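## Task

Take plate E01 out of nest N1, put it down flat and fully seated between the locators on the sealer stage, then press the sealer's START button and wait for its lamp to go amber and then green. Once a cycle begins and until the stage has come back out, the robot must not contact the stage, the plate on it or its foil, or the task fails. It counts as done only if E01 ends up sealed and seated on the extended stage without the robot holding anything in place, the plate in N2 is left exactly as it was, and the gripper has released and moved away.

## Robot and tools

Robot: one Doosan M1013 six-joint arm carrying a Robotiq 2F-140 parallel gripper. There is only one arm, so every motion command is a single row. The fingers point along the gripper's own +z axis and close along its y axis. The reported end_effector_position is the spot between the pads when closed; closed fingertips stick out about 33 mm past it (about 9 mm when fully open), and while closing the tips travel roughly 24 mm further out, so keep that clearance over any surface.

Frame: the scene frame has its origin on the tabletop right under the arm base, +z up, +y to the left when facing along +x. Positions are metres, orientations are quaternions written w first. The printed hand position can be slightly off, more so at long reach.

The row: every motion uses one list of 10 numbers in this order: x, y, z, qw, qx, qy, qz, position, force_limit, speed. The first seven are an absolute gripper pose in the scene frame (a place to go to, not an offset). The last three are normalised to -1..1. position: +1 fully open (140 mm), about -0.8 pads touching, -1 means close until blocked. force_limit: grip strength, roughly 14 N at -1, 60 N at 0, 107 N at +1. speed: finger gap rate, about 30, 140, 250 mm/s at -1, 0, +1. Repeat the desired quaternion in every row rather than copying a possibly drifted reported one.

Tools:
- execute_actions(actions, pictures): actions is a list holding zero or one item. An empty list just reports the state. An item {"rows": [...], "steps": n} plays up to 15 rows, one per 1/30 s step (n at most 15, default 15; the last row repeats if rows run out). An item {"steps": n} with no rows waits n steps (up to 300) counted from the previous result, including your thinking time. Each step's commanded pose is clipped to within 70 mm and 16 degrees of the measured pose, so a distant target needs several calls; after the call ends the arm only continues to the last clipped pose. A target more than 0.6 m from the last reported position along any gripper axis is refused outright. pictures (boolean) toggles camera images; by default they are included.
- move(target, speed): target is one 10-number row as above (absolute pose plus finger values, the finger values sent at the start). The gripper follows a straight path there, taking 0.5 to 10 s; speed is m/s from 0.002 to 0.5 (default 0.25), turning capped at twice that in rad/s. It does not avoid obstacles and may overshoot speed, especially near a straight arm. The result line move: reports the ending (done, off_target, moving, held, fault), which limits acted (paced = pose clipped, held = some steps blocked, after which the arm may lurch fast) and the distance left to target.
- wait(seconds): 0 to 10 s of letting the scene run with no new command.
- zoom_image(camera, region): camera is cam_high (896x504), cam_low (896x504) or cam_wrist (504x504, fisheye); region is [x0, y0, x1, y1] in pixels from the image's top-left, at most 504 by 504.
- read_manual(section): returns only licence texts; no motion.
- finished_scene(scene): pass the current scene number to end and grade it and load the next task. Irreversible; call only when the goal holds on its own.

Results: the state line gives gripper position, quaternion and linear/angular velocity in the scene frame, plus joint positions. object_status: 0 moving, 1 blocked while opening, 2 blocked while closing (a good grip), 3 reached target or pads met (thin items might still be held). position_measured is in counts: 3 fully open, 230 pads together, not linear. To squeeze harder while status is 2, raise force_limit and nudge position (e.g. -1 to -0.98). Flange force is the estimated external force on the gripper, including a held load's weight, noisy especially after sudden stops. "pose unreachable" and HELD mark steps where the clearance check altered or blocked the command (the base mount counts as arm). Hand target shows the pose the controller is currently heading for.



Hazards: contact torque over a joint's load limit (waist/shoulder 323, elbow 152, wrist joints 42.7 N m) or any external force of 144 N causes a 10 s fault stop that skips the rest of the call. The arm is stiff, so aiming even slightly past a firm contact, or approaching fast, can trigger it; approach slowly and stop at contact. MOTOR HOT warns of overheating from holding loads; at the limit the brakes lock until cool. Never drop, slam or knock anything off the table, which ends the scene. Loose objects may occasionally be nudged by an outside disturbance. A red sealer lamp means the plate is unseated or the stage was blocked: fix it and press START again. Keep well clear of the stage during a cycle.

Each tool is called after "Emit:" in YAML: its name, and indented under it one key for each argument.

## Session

Emit:
execute_actions:
  actions: []

Scene clock: 0.00 s of 6600.00 s.
end_effector_position=(+1.0240, +0.2514, +0.2762) position_measured=3 object_status=3 end_effector_quat_wxyz=(+0.178, +0.427, +0.869, -0.175) end_effector_velocity=(+0.000, +0.000, +0.000) end_effector_angular_velocity=(+0.001, -0.001, +0.001)
Joint positions: [ 0.307  0.901  0.737 -0.499  1.51  -0.265]
Joint velocities: [-0.     0.    -0.001  0.001 -0.001 -0.   ]
Flange force (N, the push that the arm receives, along the gripper's own x y z axes): no reading
Hand target: +1.024, +0.251, +0.276; +0.178, +0.427, +0.869, -0.175

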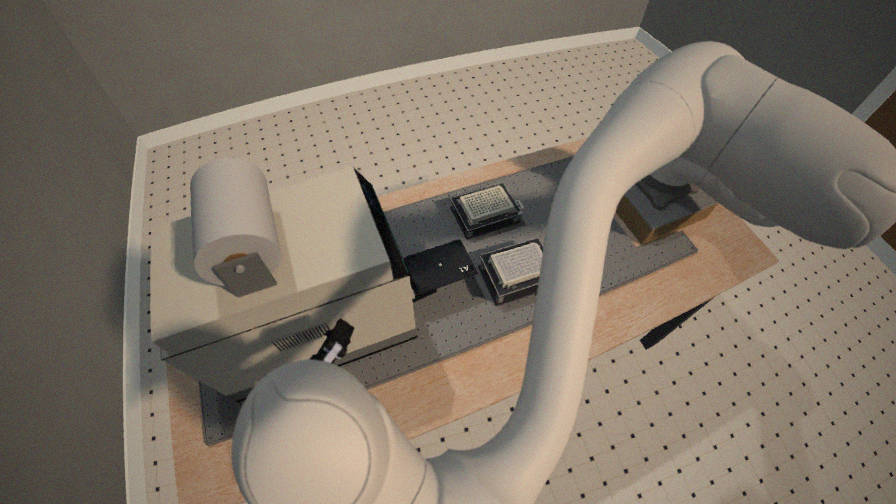

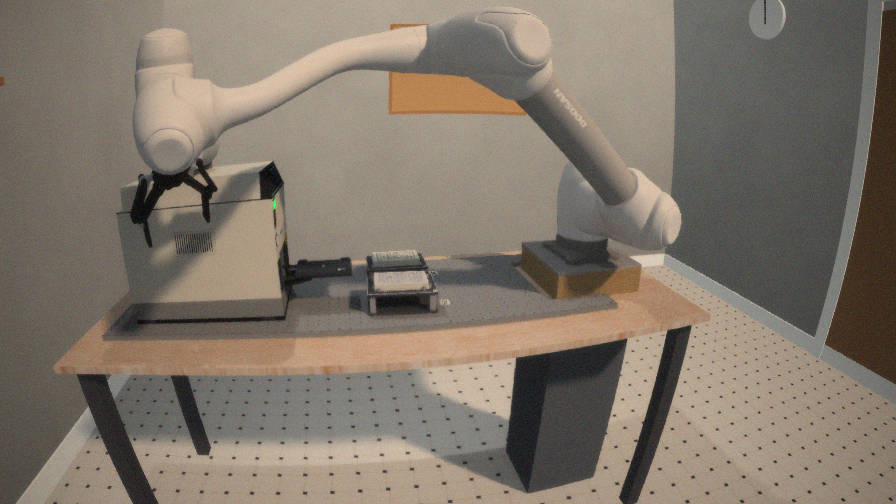

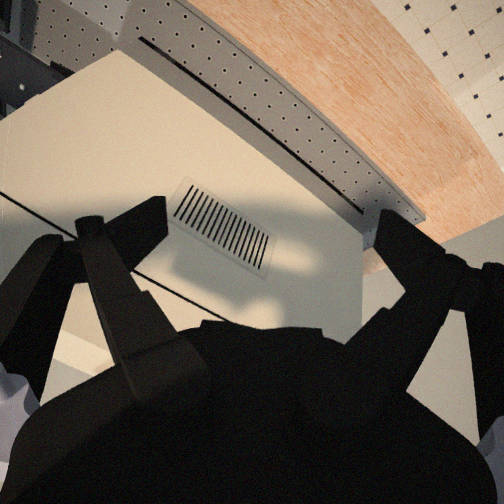

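Close to the sealer side; back away first.

Emit:
move:
  target: [0.68,0.33,0.3,0.178,0.427,0.869,-0.175,1,0,0]

Emit:
move:
  target: [0.68,0.045,0.26,0,0,1,0,1,0,0]

Emit:
move:
  target: [0.515,-0.1,0.135,0,0,1,0,0.6,0,0]

Emit:
zoom_image:
  camera: "cam_low"
  region: [330,200,470,300]

Scene clock: 3.60 s of 6600.00 s.
end_effector_position=(+0.6800, +0.3300, +0.3003) position_measured=3 object_status=3 end_effector_quat_wxyz=(+0.178, +0.427, +0.869, -0.175) end_effector_velocity=(-0.000, +0.000, +0.000) end_effector_angular_velocity=(+0.001, -0.000, +0.001)
Joint positions: [ 0.559  0.429  1.496 -0.491  1.375  0.092]
Joint velocities: [ 0.001 -0.001  0.     0.    -0.     0.   ]
Flange force (N, the push that the arm receives, along the gripper's own x y z axes): [-2.9 -1.6 -3.1]
Hand target: +0.680, +0.330, +0.300; +0.178, +0.427, +0.869, -0.175
Off the commanded pose: 0.000 m, 0 deg.
move: done

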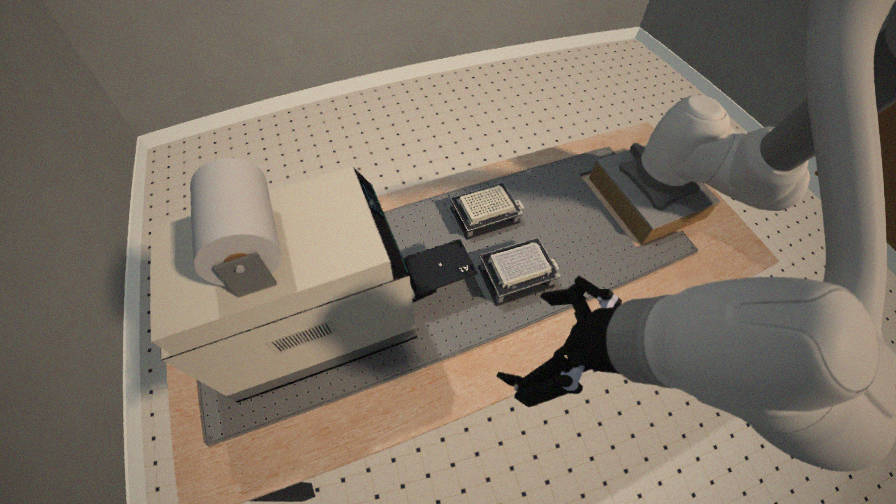

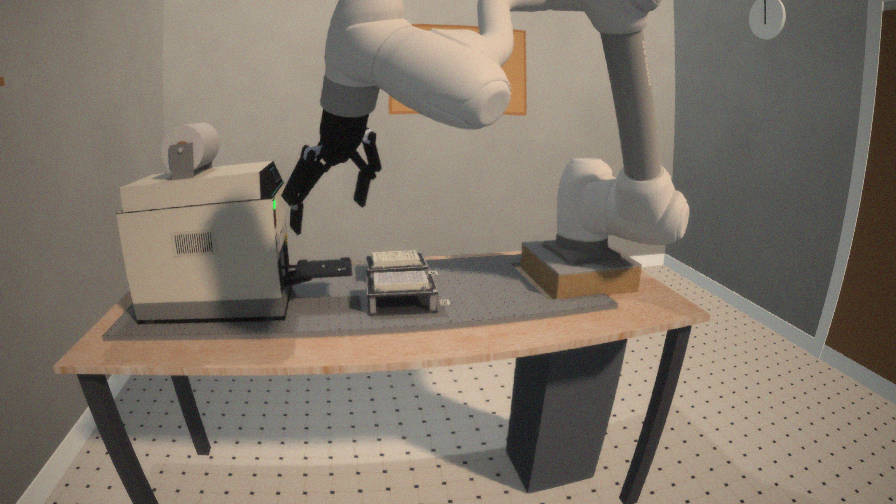

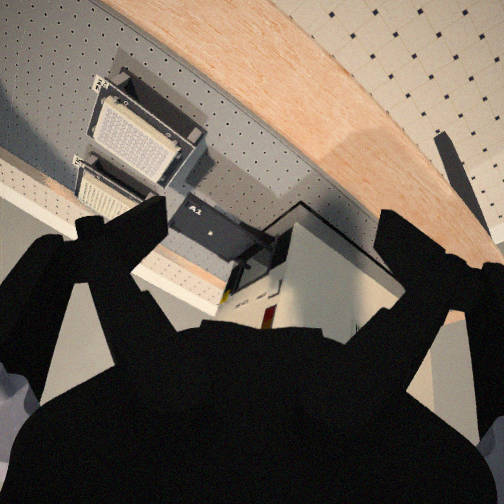

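Scene clock: 6.10 s of 6600.00 s.
end_effector_position=(+0.6796, +0.0456, +0.2601) position_measured=3 object_status=3 end_effector_quat_wxyz=(-0.000, -0.000, +1.000, +0.001) end_effector_velocity=(+0.000, -0.001, +0.001) end_effector_angular_velocity=(+0.001, -0.000, +0.001)
Joint positions: [-0.043  0.271  1.726  0.014  1.135 -1.57 ]
Joint velocities: [-0.001 -0.    -0.001  0.001  0.001 -0.002]
Flange force (N, the push that the arm receives, along the gripper's own x y z axes): [1.7 0.0 -4.1]
Hand target: +0.680, +0.046, +0.260; -0.000, -0.000, +1.000, +0.001
Off the commanded pose: 0.001 m, 0 deg.
move: done

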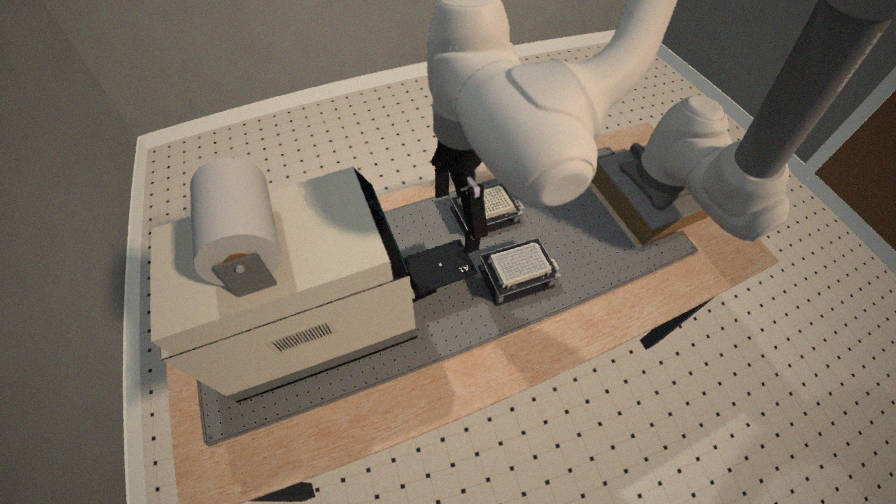

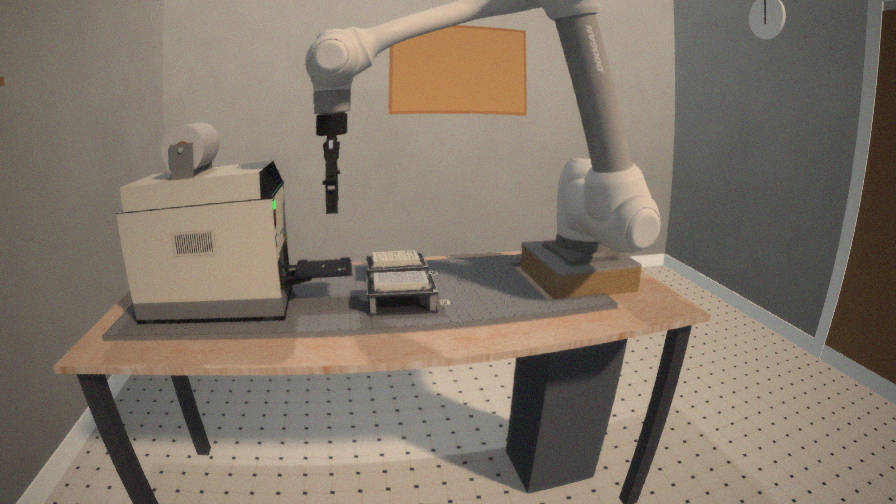

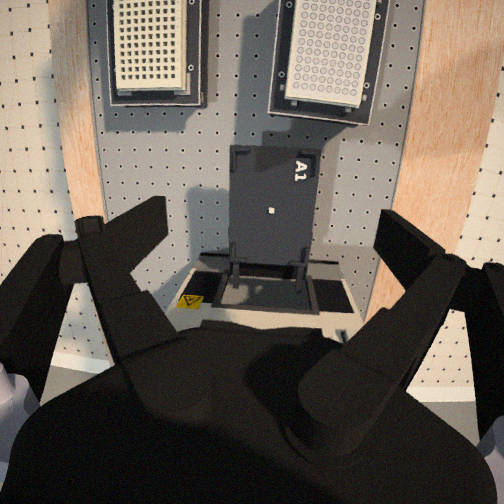

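Scene clock: 7.57 s of 6600.00 s.
end_effector_position=(+0.5148, -0.0996, +0.1352) position_measured=53 object_status=3 end_effector_quat_wxyz=(+0.000, +0.000, +1.000, +0.000) end_effector_velocity=(-0.000, -0.001, -0.000) end_effector_angular_velocity=(-0.001, -0.001, +0.000)
Joint positions: [-0.317  0.168  2.133  0.019  0.834 -1.851]
Joint velocities: [-0.001 -0.     0.001 -0.    -0.002 -0.001]
Flange force (N, the push that the arm receives, along the gripper's own x y z axes): [1.3 -0.6 -3.9]
Hand target: +0.515, -0.100, +0.135; +0.000, +0.000, +1.000, +0.000
Off the commanded pose: 0.001 m, 0 deg.
move: done

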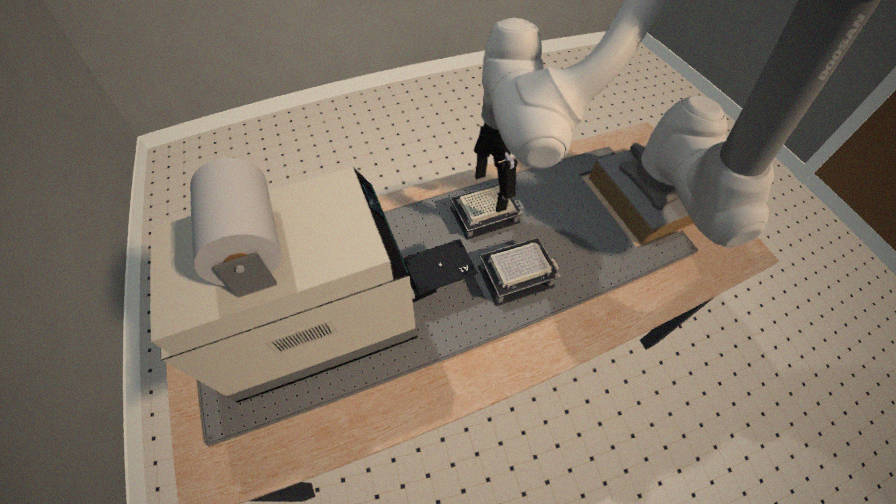

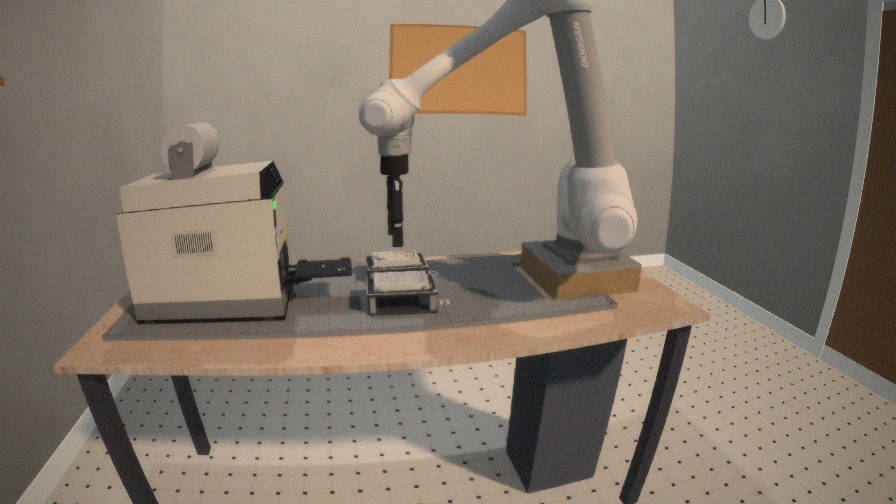

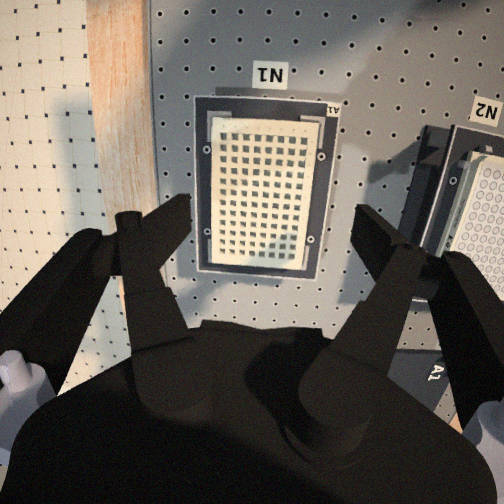

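Region (330, 200, 470, 300) of cam_low's 896x504 image, scaled by 3.600, with more detail than that image has; it fills the top 360 rows of this view, and the rest is white.

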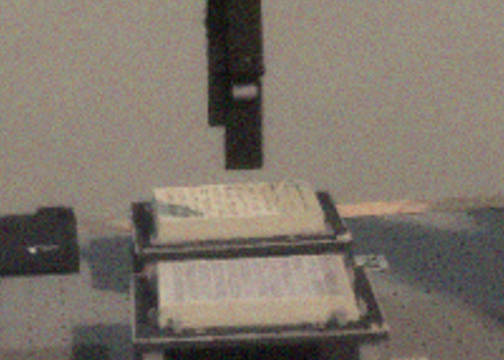

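Emit:
move:
  target: [0.513,-0.107,0.103,0,0,1,0,0.5,-0.5,-0.5]
  speed: 0.05

Emit:
zoom_image:
  camera: "cam_low"
  region: [330,200,470,300]

Scene clock: 10.50 s of 6600.00 s.
end_effector_position=(+0.5130, -0.1070, +0.1031) position_measured=66 object_status=3 end_effector_quat_wxyz=(+0.000, +0.000, +1.000, -0.000) end_effector_velocity=(-0.000, +0.000, -0.000) end_effector_angular_velocity=(+0.000, +0.000, -0.001)
Joint positions: [-0.331  0.211  2.157  0.02   0.767 -1.866]
Joint velocities: [-0.     0.     0.001  0.    -0.     0.   ]
Flange force (N, the push that the arm receives, along the gripper's own x y z axes): [2.4 1.3 -5.3]
Hand target: +0.513, -0.107, +0.103; +0.000, +0.000, +1.000, -0.000
Off the commanded pose: 0.000 m, 0 deg.
move: done

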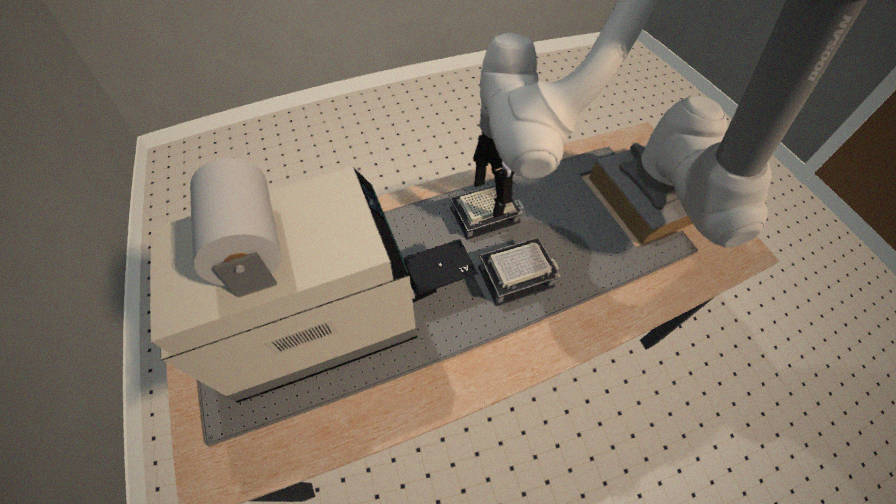

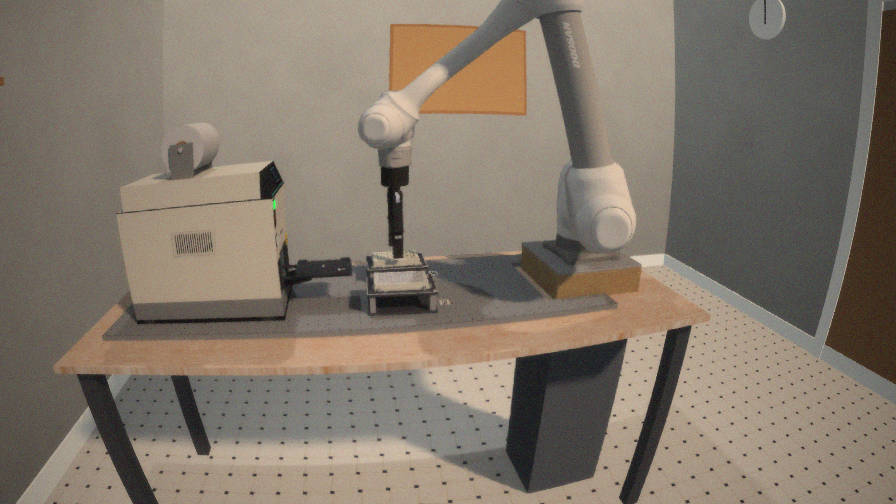

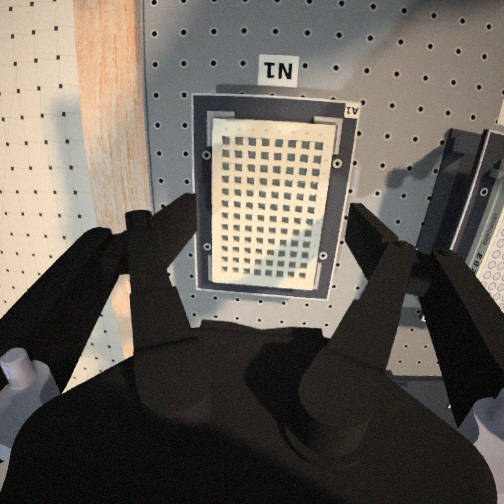

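Region (330, 200, 470, 300) of cam_low's 896x504 image, scaled by 3.600, with more detail than that image has; it fills the top 360 rows of this view, and the rest is white.

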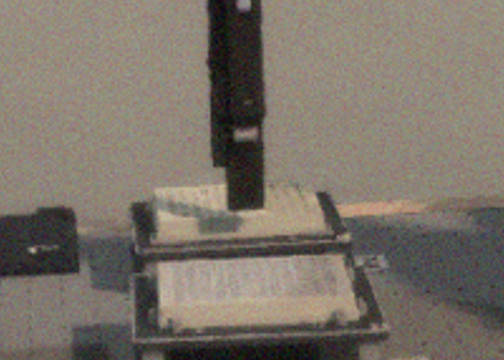

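Emit:
move:
  target: [0.516,-0.1095,0.089,0,0,1,0,0.5,-0.5,-0.5]
  speed: 0.02

Emit:
move:
  target: [0.516,-0.1095,0.089,0,0,1,0,-1,-0.4,-1]

Emit:
zoom_image:
  camera: "cam_low"
  region: [330,200,470,300]

Scene clock: 12.53 s of 6600.00 s.
end_effector_position=(+0.5160, -0.1095, +0.0890) position_measured=66 object_status=3 end_effector_quat_wxyz=(-0.000, +0.000, +1.000, -0.000) end_effector_velocity=(+0.001, -0.000, -0.000) end_effector_angular_velocity=(-0.000, -0.001, -0.001)
Joint positions: [-0.334  0.236  2.161  0.021  0.739 -1.87 ]
Joint velocities: [-0.     0.001 -0.     0.    -0.002  0.   ]
Flange force (N, the push that the arm receives, along the gripper's own x y z axes): [2.3 1.2 -7.5]
Hand target: +0.516, -0.109, +0.089; -0.000, +0.000, +1.000, -0.000
Off the commanded pose: 0.000 m, 0 deg.
move: done

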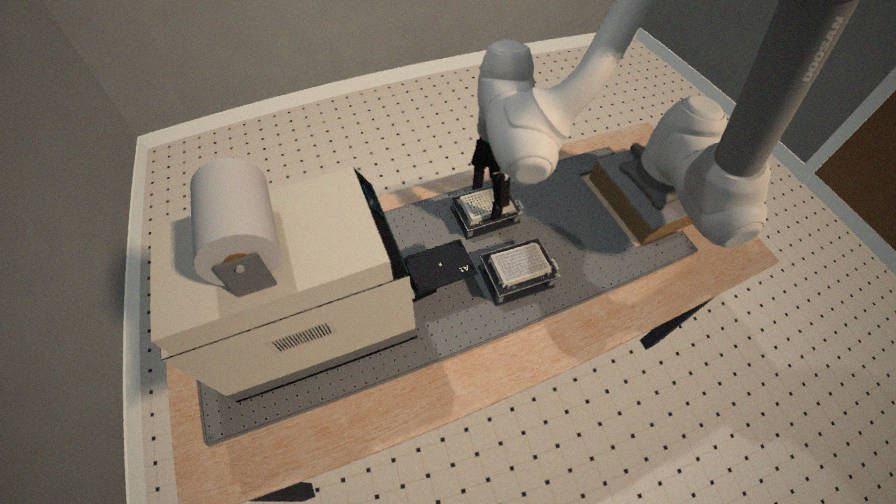

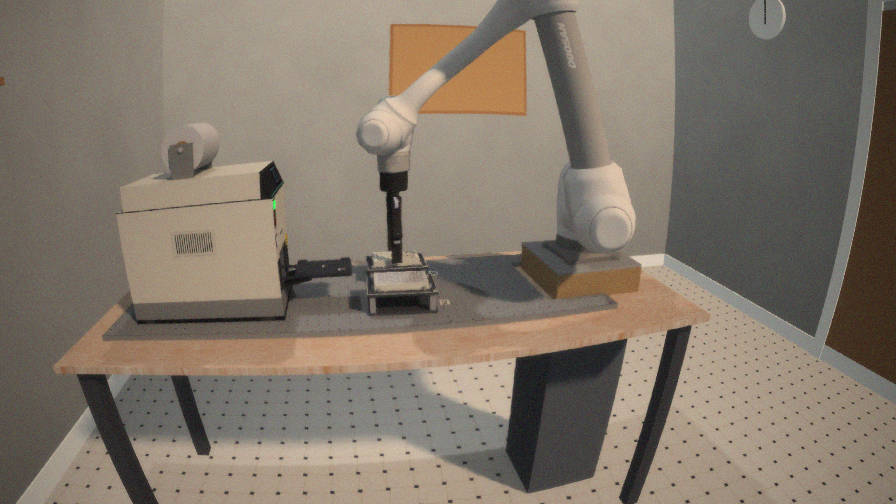

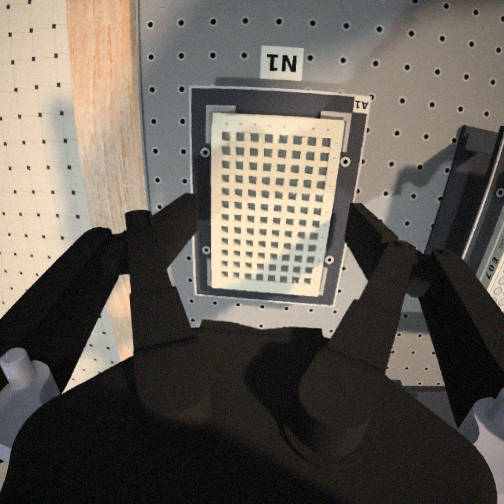

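Scene clock: 13.60 s of 6600.00 s.
end_effector_position=(+0.5160, -0.1095, +0.0890) position_measured=108 object_status=0 end_effector_quat_wxyz=(+0.000, +0.000, +1.000, -0.000) end_effector_velocity=(+0.000, +0.000, +0.000) end_effector_angular_velocity=(-0.000, -0.002, -0.001)
Joint positions: [-0.334  0.236  2.161  0.021  0.739 -1.87 ]
Joint velocities: [-0.    -0.001  0.     0.001 -0.001  0.   ]
Flange force (N, the push that the arm receives, along the gripper's own x y z axes): [6.6 -9.7 -40.0]
Hand target: +0.516, -0.110, +0.089; +0.000, +0.000, +1.000, +0.000
Off the commanded pose: 0.000 m, 0 deg.
move: done

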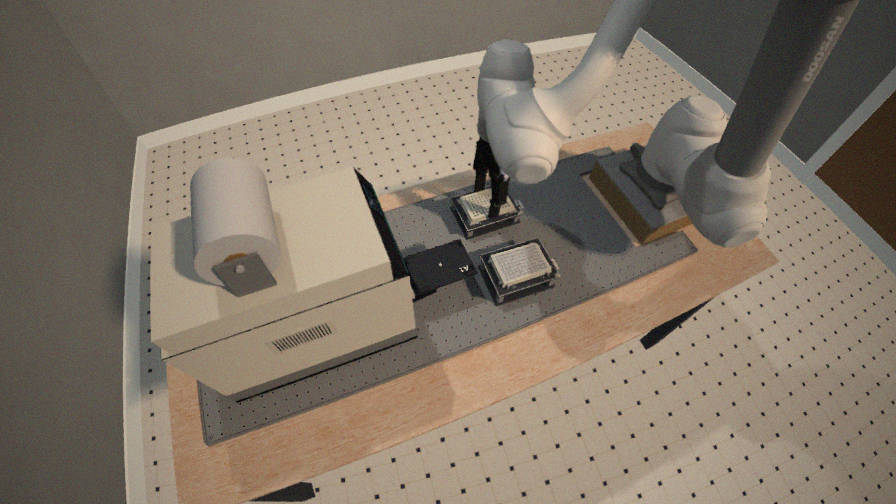

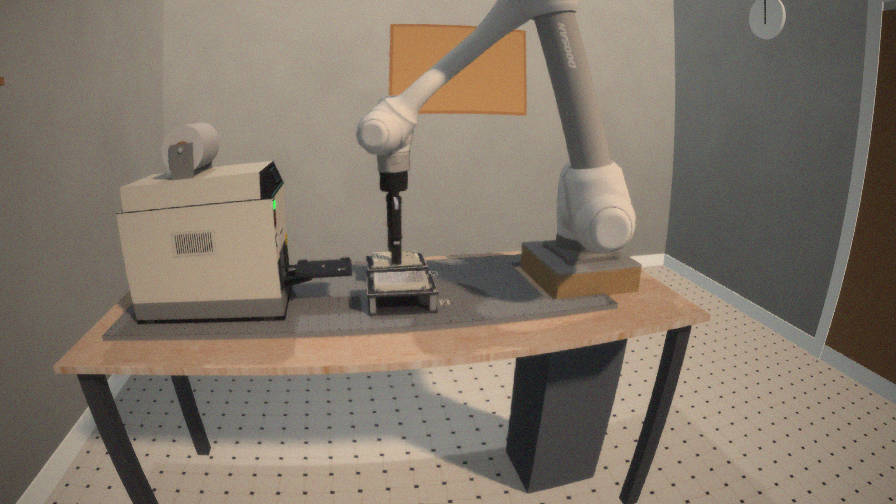

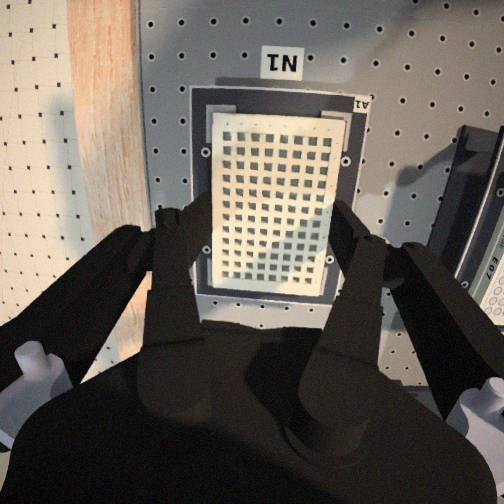

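Region (330, 200, 470, 300) of cam_low's 896x504 image, scaled by 3.600, with more detail than that image has; it fills the top 360 rows of this view, and the rest is white.

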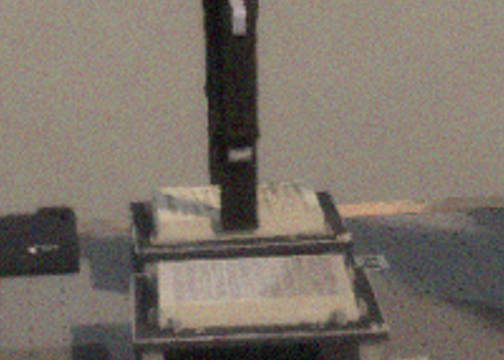

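Emit:
move:
  target: [0.516,-0.11,0.165,0,0,1,0,-1,-0.4,-1]
  speed: 0.07

Emit:
move:
  target: [0.71,0.045,0.16,0,0,1,0,-1,-0.4,-1]
  speed: 0.18

Emit:
zoom_image:
  camera: "cam_low"
  region: [270,220,370,300]

Emit:
zoom_image:
  camera: "cam_wrist"
  region: [160,80,400,340]

Scene clock: 16.87 s of 6600.00 s.
end_effector_position=(+0.5161, -0.1100, +0.1649) position_measured=109 object_status=2 end_effector_quat_wxyz=(+0.000, -0.000, +1.000, +0.000) end_effector_velocity=(-0.000, +0.000, +0.001) end_effector_angular_velocity=(+0.001, +0.000, -0.000)
Joint positions: [-0.336  0.137  2.102  0.018  0.897 -1.869]
Joint velocities: [ 0.    -0.001 -0.001  0.001  0.002 -0.   ]
Flange force (N, the push that the arm receives, along the gripper's own x y z axes): [1.4 -1.6 -4.8]
Hand target: +0.516, -0.110, +0.165; +0.000, -0.000, +1.000, +0.000
Off the commanded pose: 0.000 m, 0 deg.
move: done

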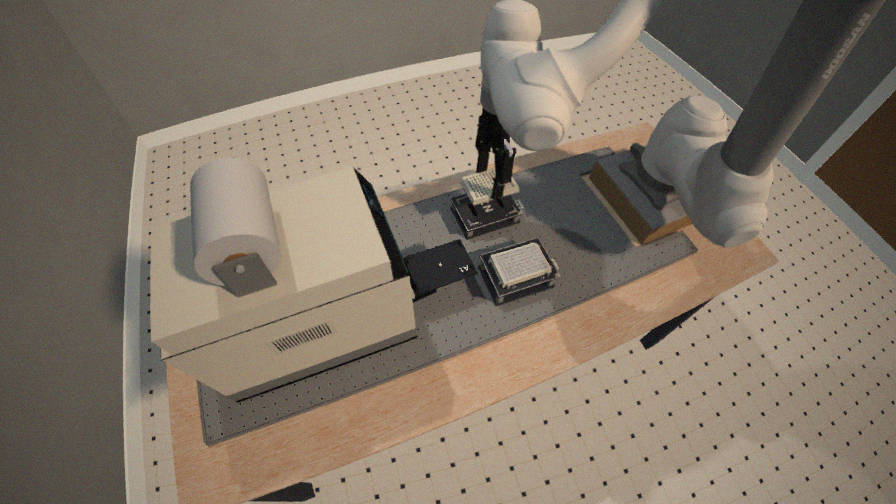

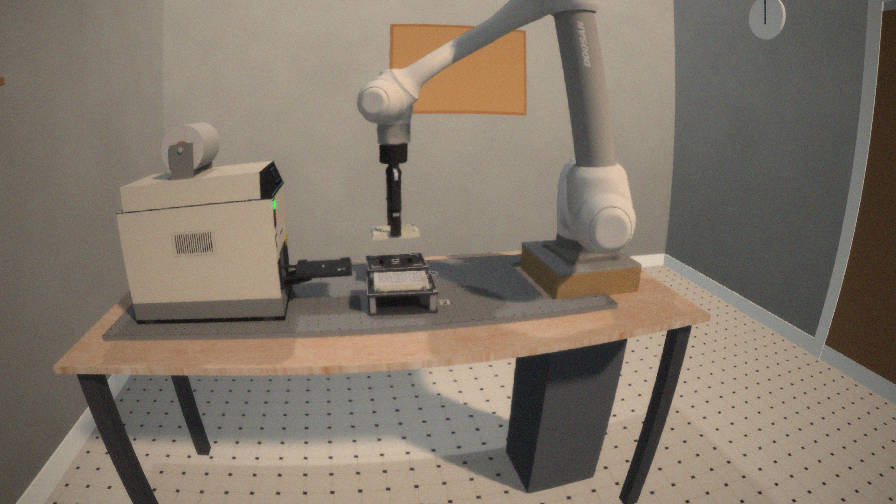

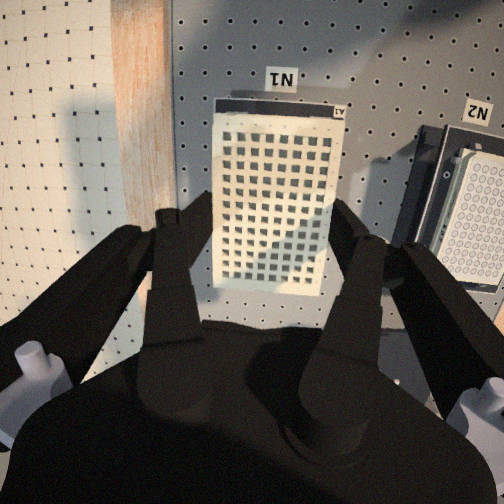

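Scene clock: 18.63 s of 6600.00 s.
end_effector_position=(+0.7100, +0.0445, +0.1599) position_measured=109 object_status=2 end_effector_quat_wxyz=(-0.000, -0.000, +1.000, -0.000) end_effector_velocity=(+0.001, +0.000, -0.001) end_effector_angular_velocity=(-0.001, +0.001, +0.000)
Joint positions: [-0.042  0.395  1.755  0.013  0.983 -1.571]
Joint velocities: [ 0.001  0.003 -0.003 -0.001  0.001  0.001]
Flange force (N, the push that the arm receives, along the gripper's own x y z axes): [3.1 -0.6 -3.7]
Hand target: +0.710, +0.045, +0.160; -0.000, -0.000, +1.000, -0.000
Off the commanded pose: 0.001 m, 0 deg.
move: done

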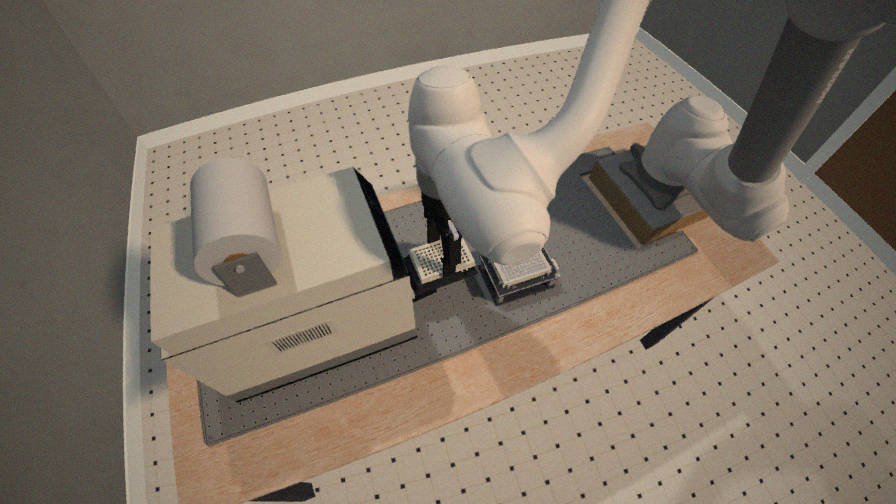

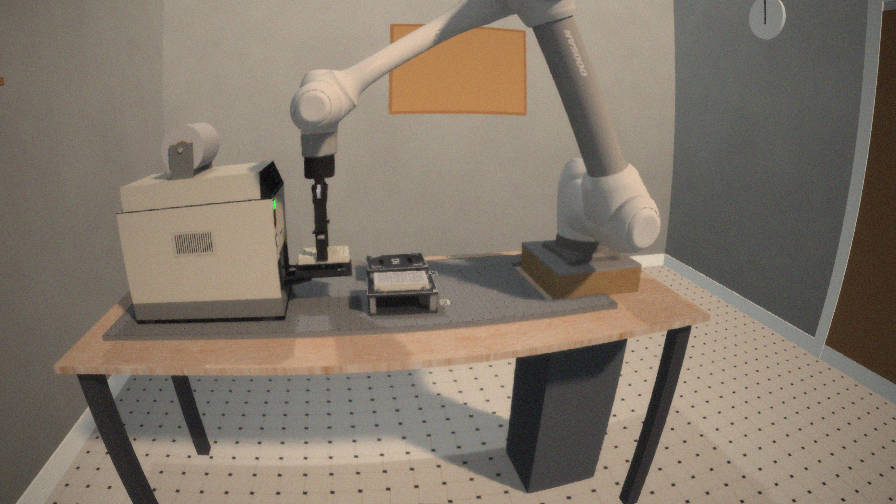

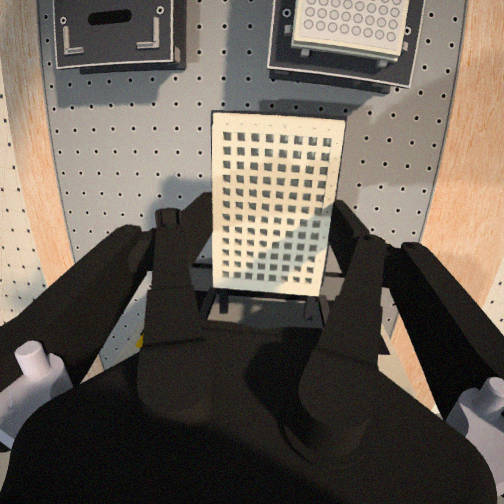

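Region (270, 220, 370, 300) of cam_low's 896x504 image, scaled by 5.040, with more detail than that image has; it fills the top 403 rows of this view, and the rest is white.

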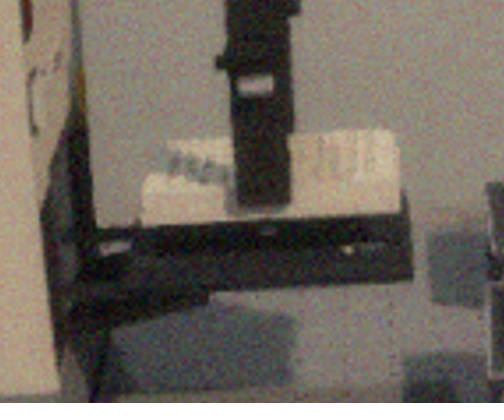

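Region (160, 80, 400, 340) of cam_wrist's 504x504 image, scaled by 1.938, with more detail than that image has; it fills the left 465 columns of this view, and the rest is white.

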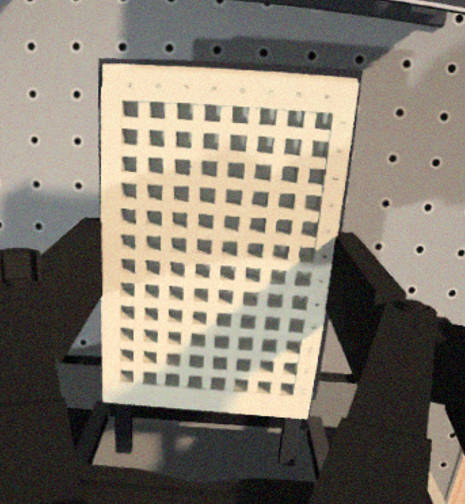

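Emit:
move:
  target: [0.713,0.045,0.15,0,-0.008,1,0,-1,-0.4,-1]
  speed: 0.02

Emit:
zoom_image:
  camera: "cam_low"
  region: [270,220,370,300]

Emit:
zoom_image:
  camera: "cam_wrist"
  region: [160,80,400,340]

Scene clock: 21.10 s of 6600.00 s.
end_effector_position=(+0.7130, +0.0450, +0.1500) position_measured=109 object_status=2 end_effector_quat_wxyz=(+0.000, -0.008, +1.000, -0.000) end_effector_velocity=(+0.001, -0.000, -0.000) end_effector_angular_velocity=(-0.001, -0.001, +0.003)
Joint positions: [-0.042  0.408  1.756  0.014  0.968 -1.587]
Joint velocities: [-0.     0.     0.    -0.002 -0.002 -0.002]
Flange force (N, the push that the arm receives, along the gripper's own x y z axes): [1.3 -1.1 -4.4]
Hand target: +0.713, +0.045, +0.150; -0.000, -0.008, +1.000, -0.000
Off the commanded pose: 0.000 m, 0 deg.
move: done

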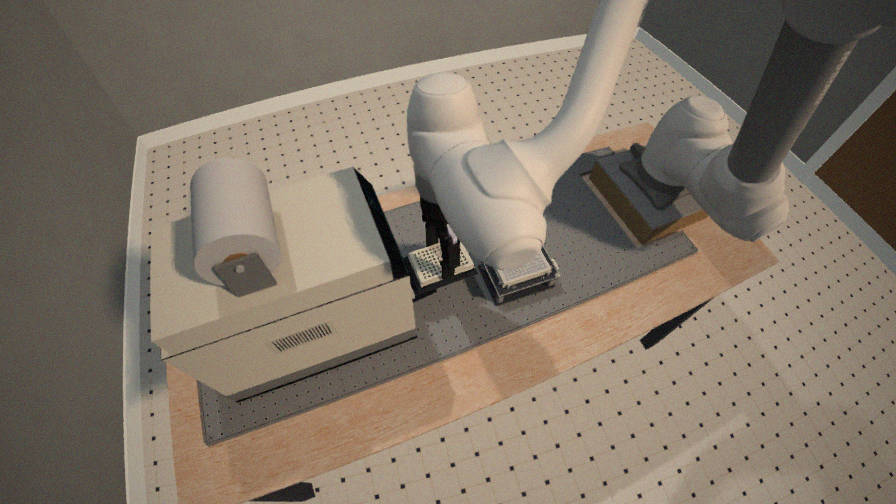

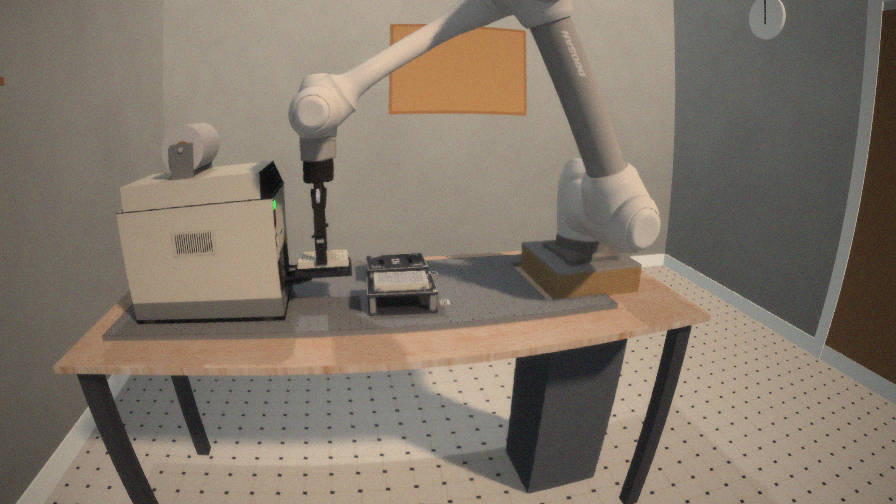

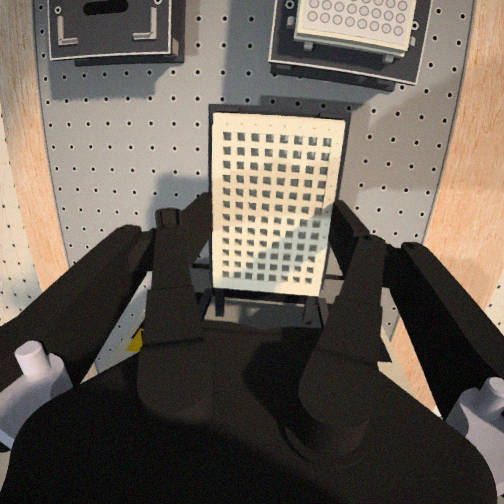

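Region (270, 220, 370, 300) of cam_low's 896x504 image, scaled by 5.040, with more detail than that image has; it fills the top 403 rows of this view, and the rest is white.

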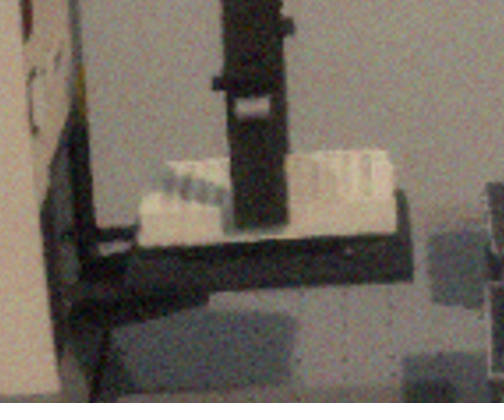

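Region (160, 80, 400, 340) of cam_wrist's 504x504 image, scaled by 1.938, with more detail than that image has; it fills the left 465 columns of this view, and the rest is white.

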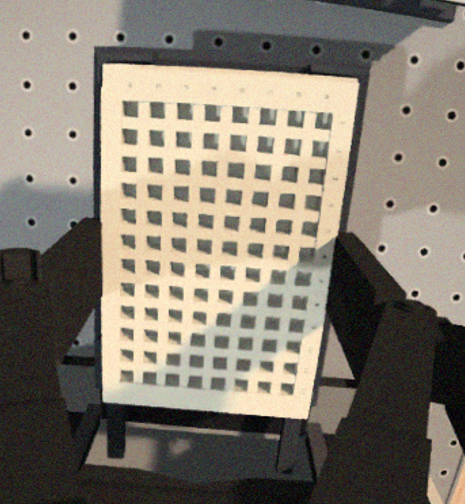

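Emit:
move:
  target: [0.713,0.045,0.1455,0,-0.006,1,0,-1,-0.4,-1]
  speed: 0.008

Emit:
zoom_image:
  camera: "cam_wrist"
  region: [160,80,400,340]

Scene clock: 23.43 s of 6600.00 s.
end_effector_position=(+0.7130, +0.0450, +0.1455) position_measured=109 object_status=2 end_effector_quat_wxyz=(+0.000, -0.006, +1.000, -0.000) end_effector_velocity=(+0.000, +0.000, -0.000) end_effector_angular_velocity=(+0.000, -0.000, +0.001)
Joint positions: [-0.042  0.412  1.759  0.014  0.96  -1.583]
Joint velocities: [ 0.     0.    -0.     0.    -0.    -0.001]
Flange force (N, the push that the arm receives, along the gripper's own x y z axes): [2.2 -0.9 -3.5]
Hand target: +0.713, +0.045, +0.146; -0.000, -0.006, +1.000, -0.000
Off the commanded pose: 0.000 m, 0 deg.
move: done

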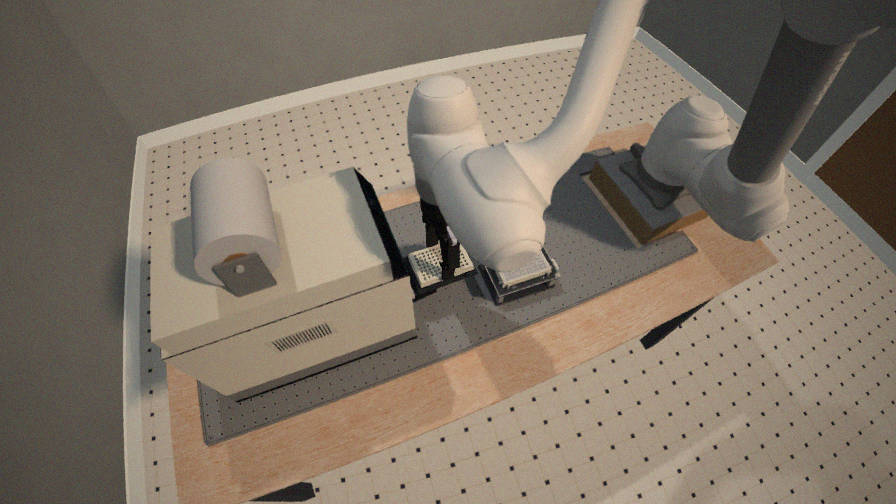

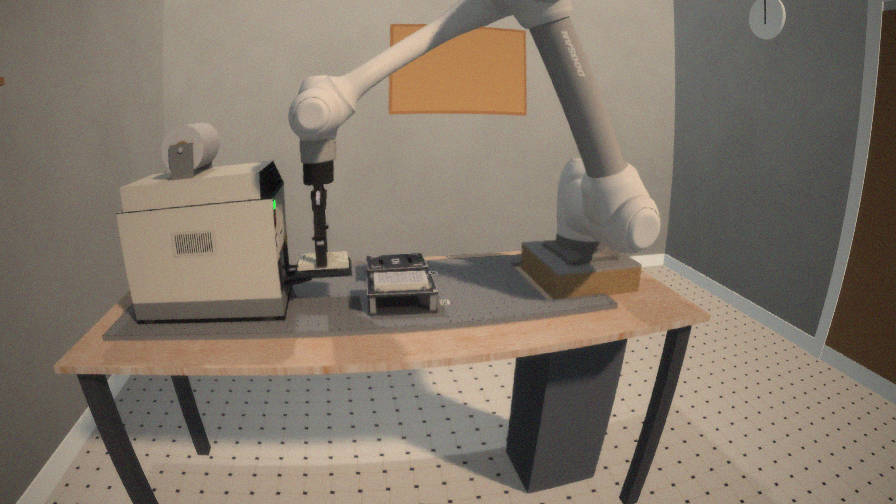

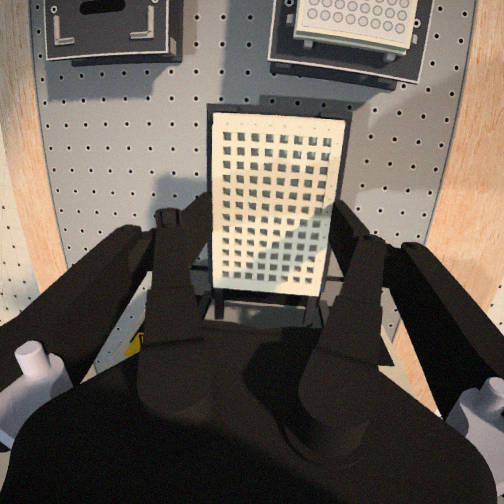

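Region (160, 80, 400, 340) of cam_wrist's 504x504 image, scaled by 1.938, with more detail than that image has; it fills the left 465 columns of this view, and the rest is white.

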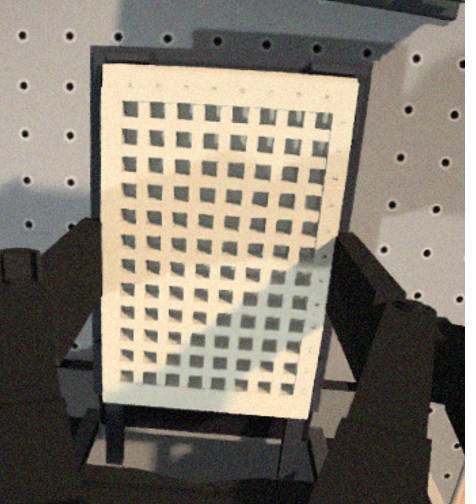

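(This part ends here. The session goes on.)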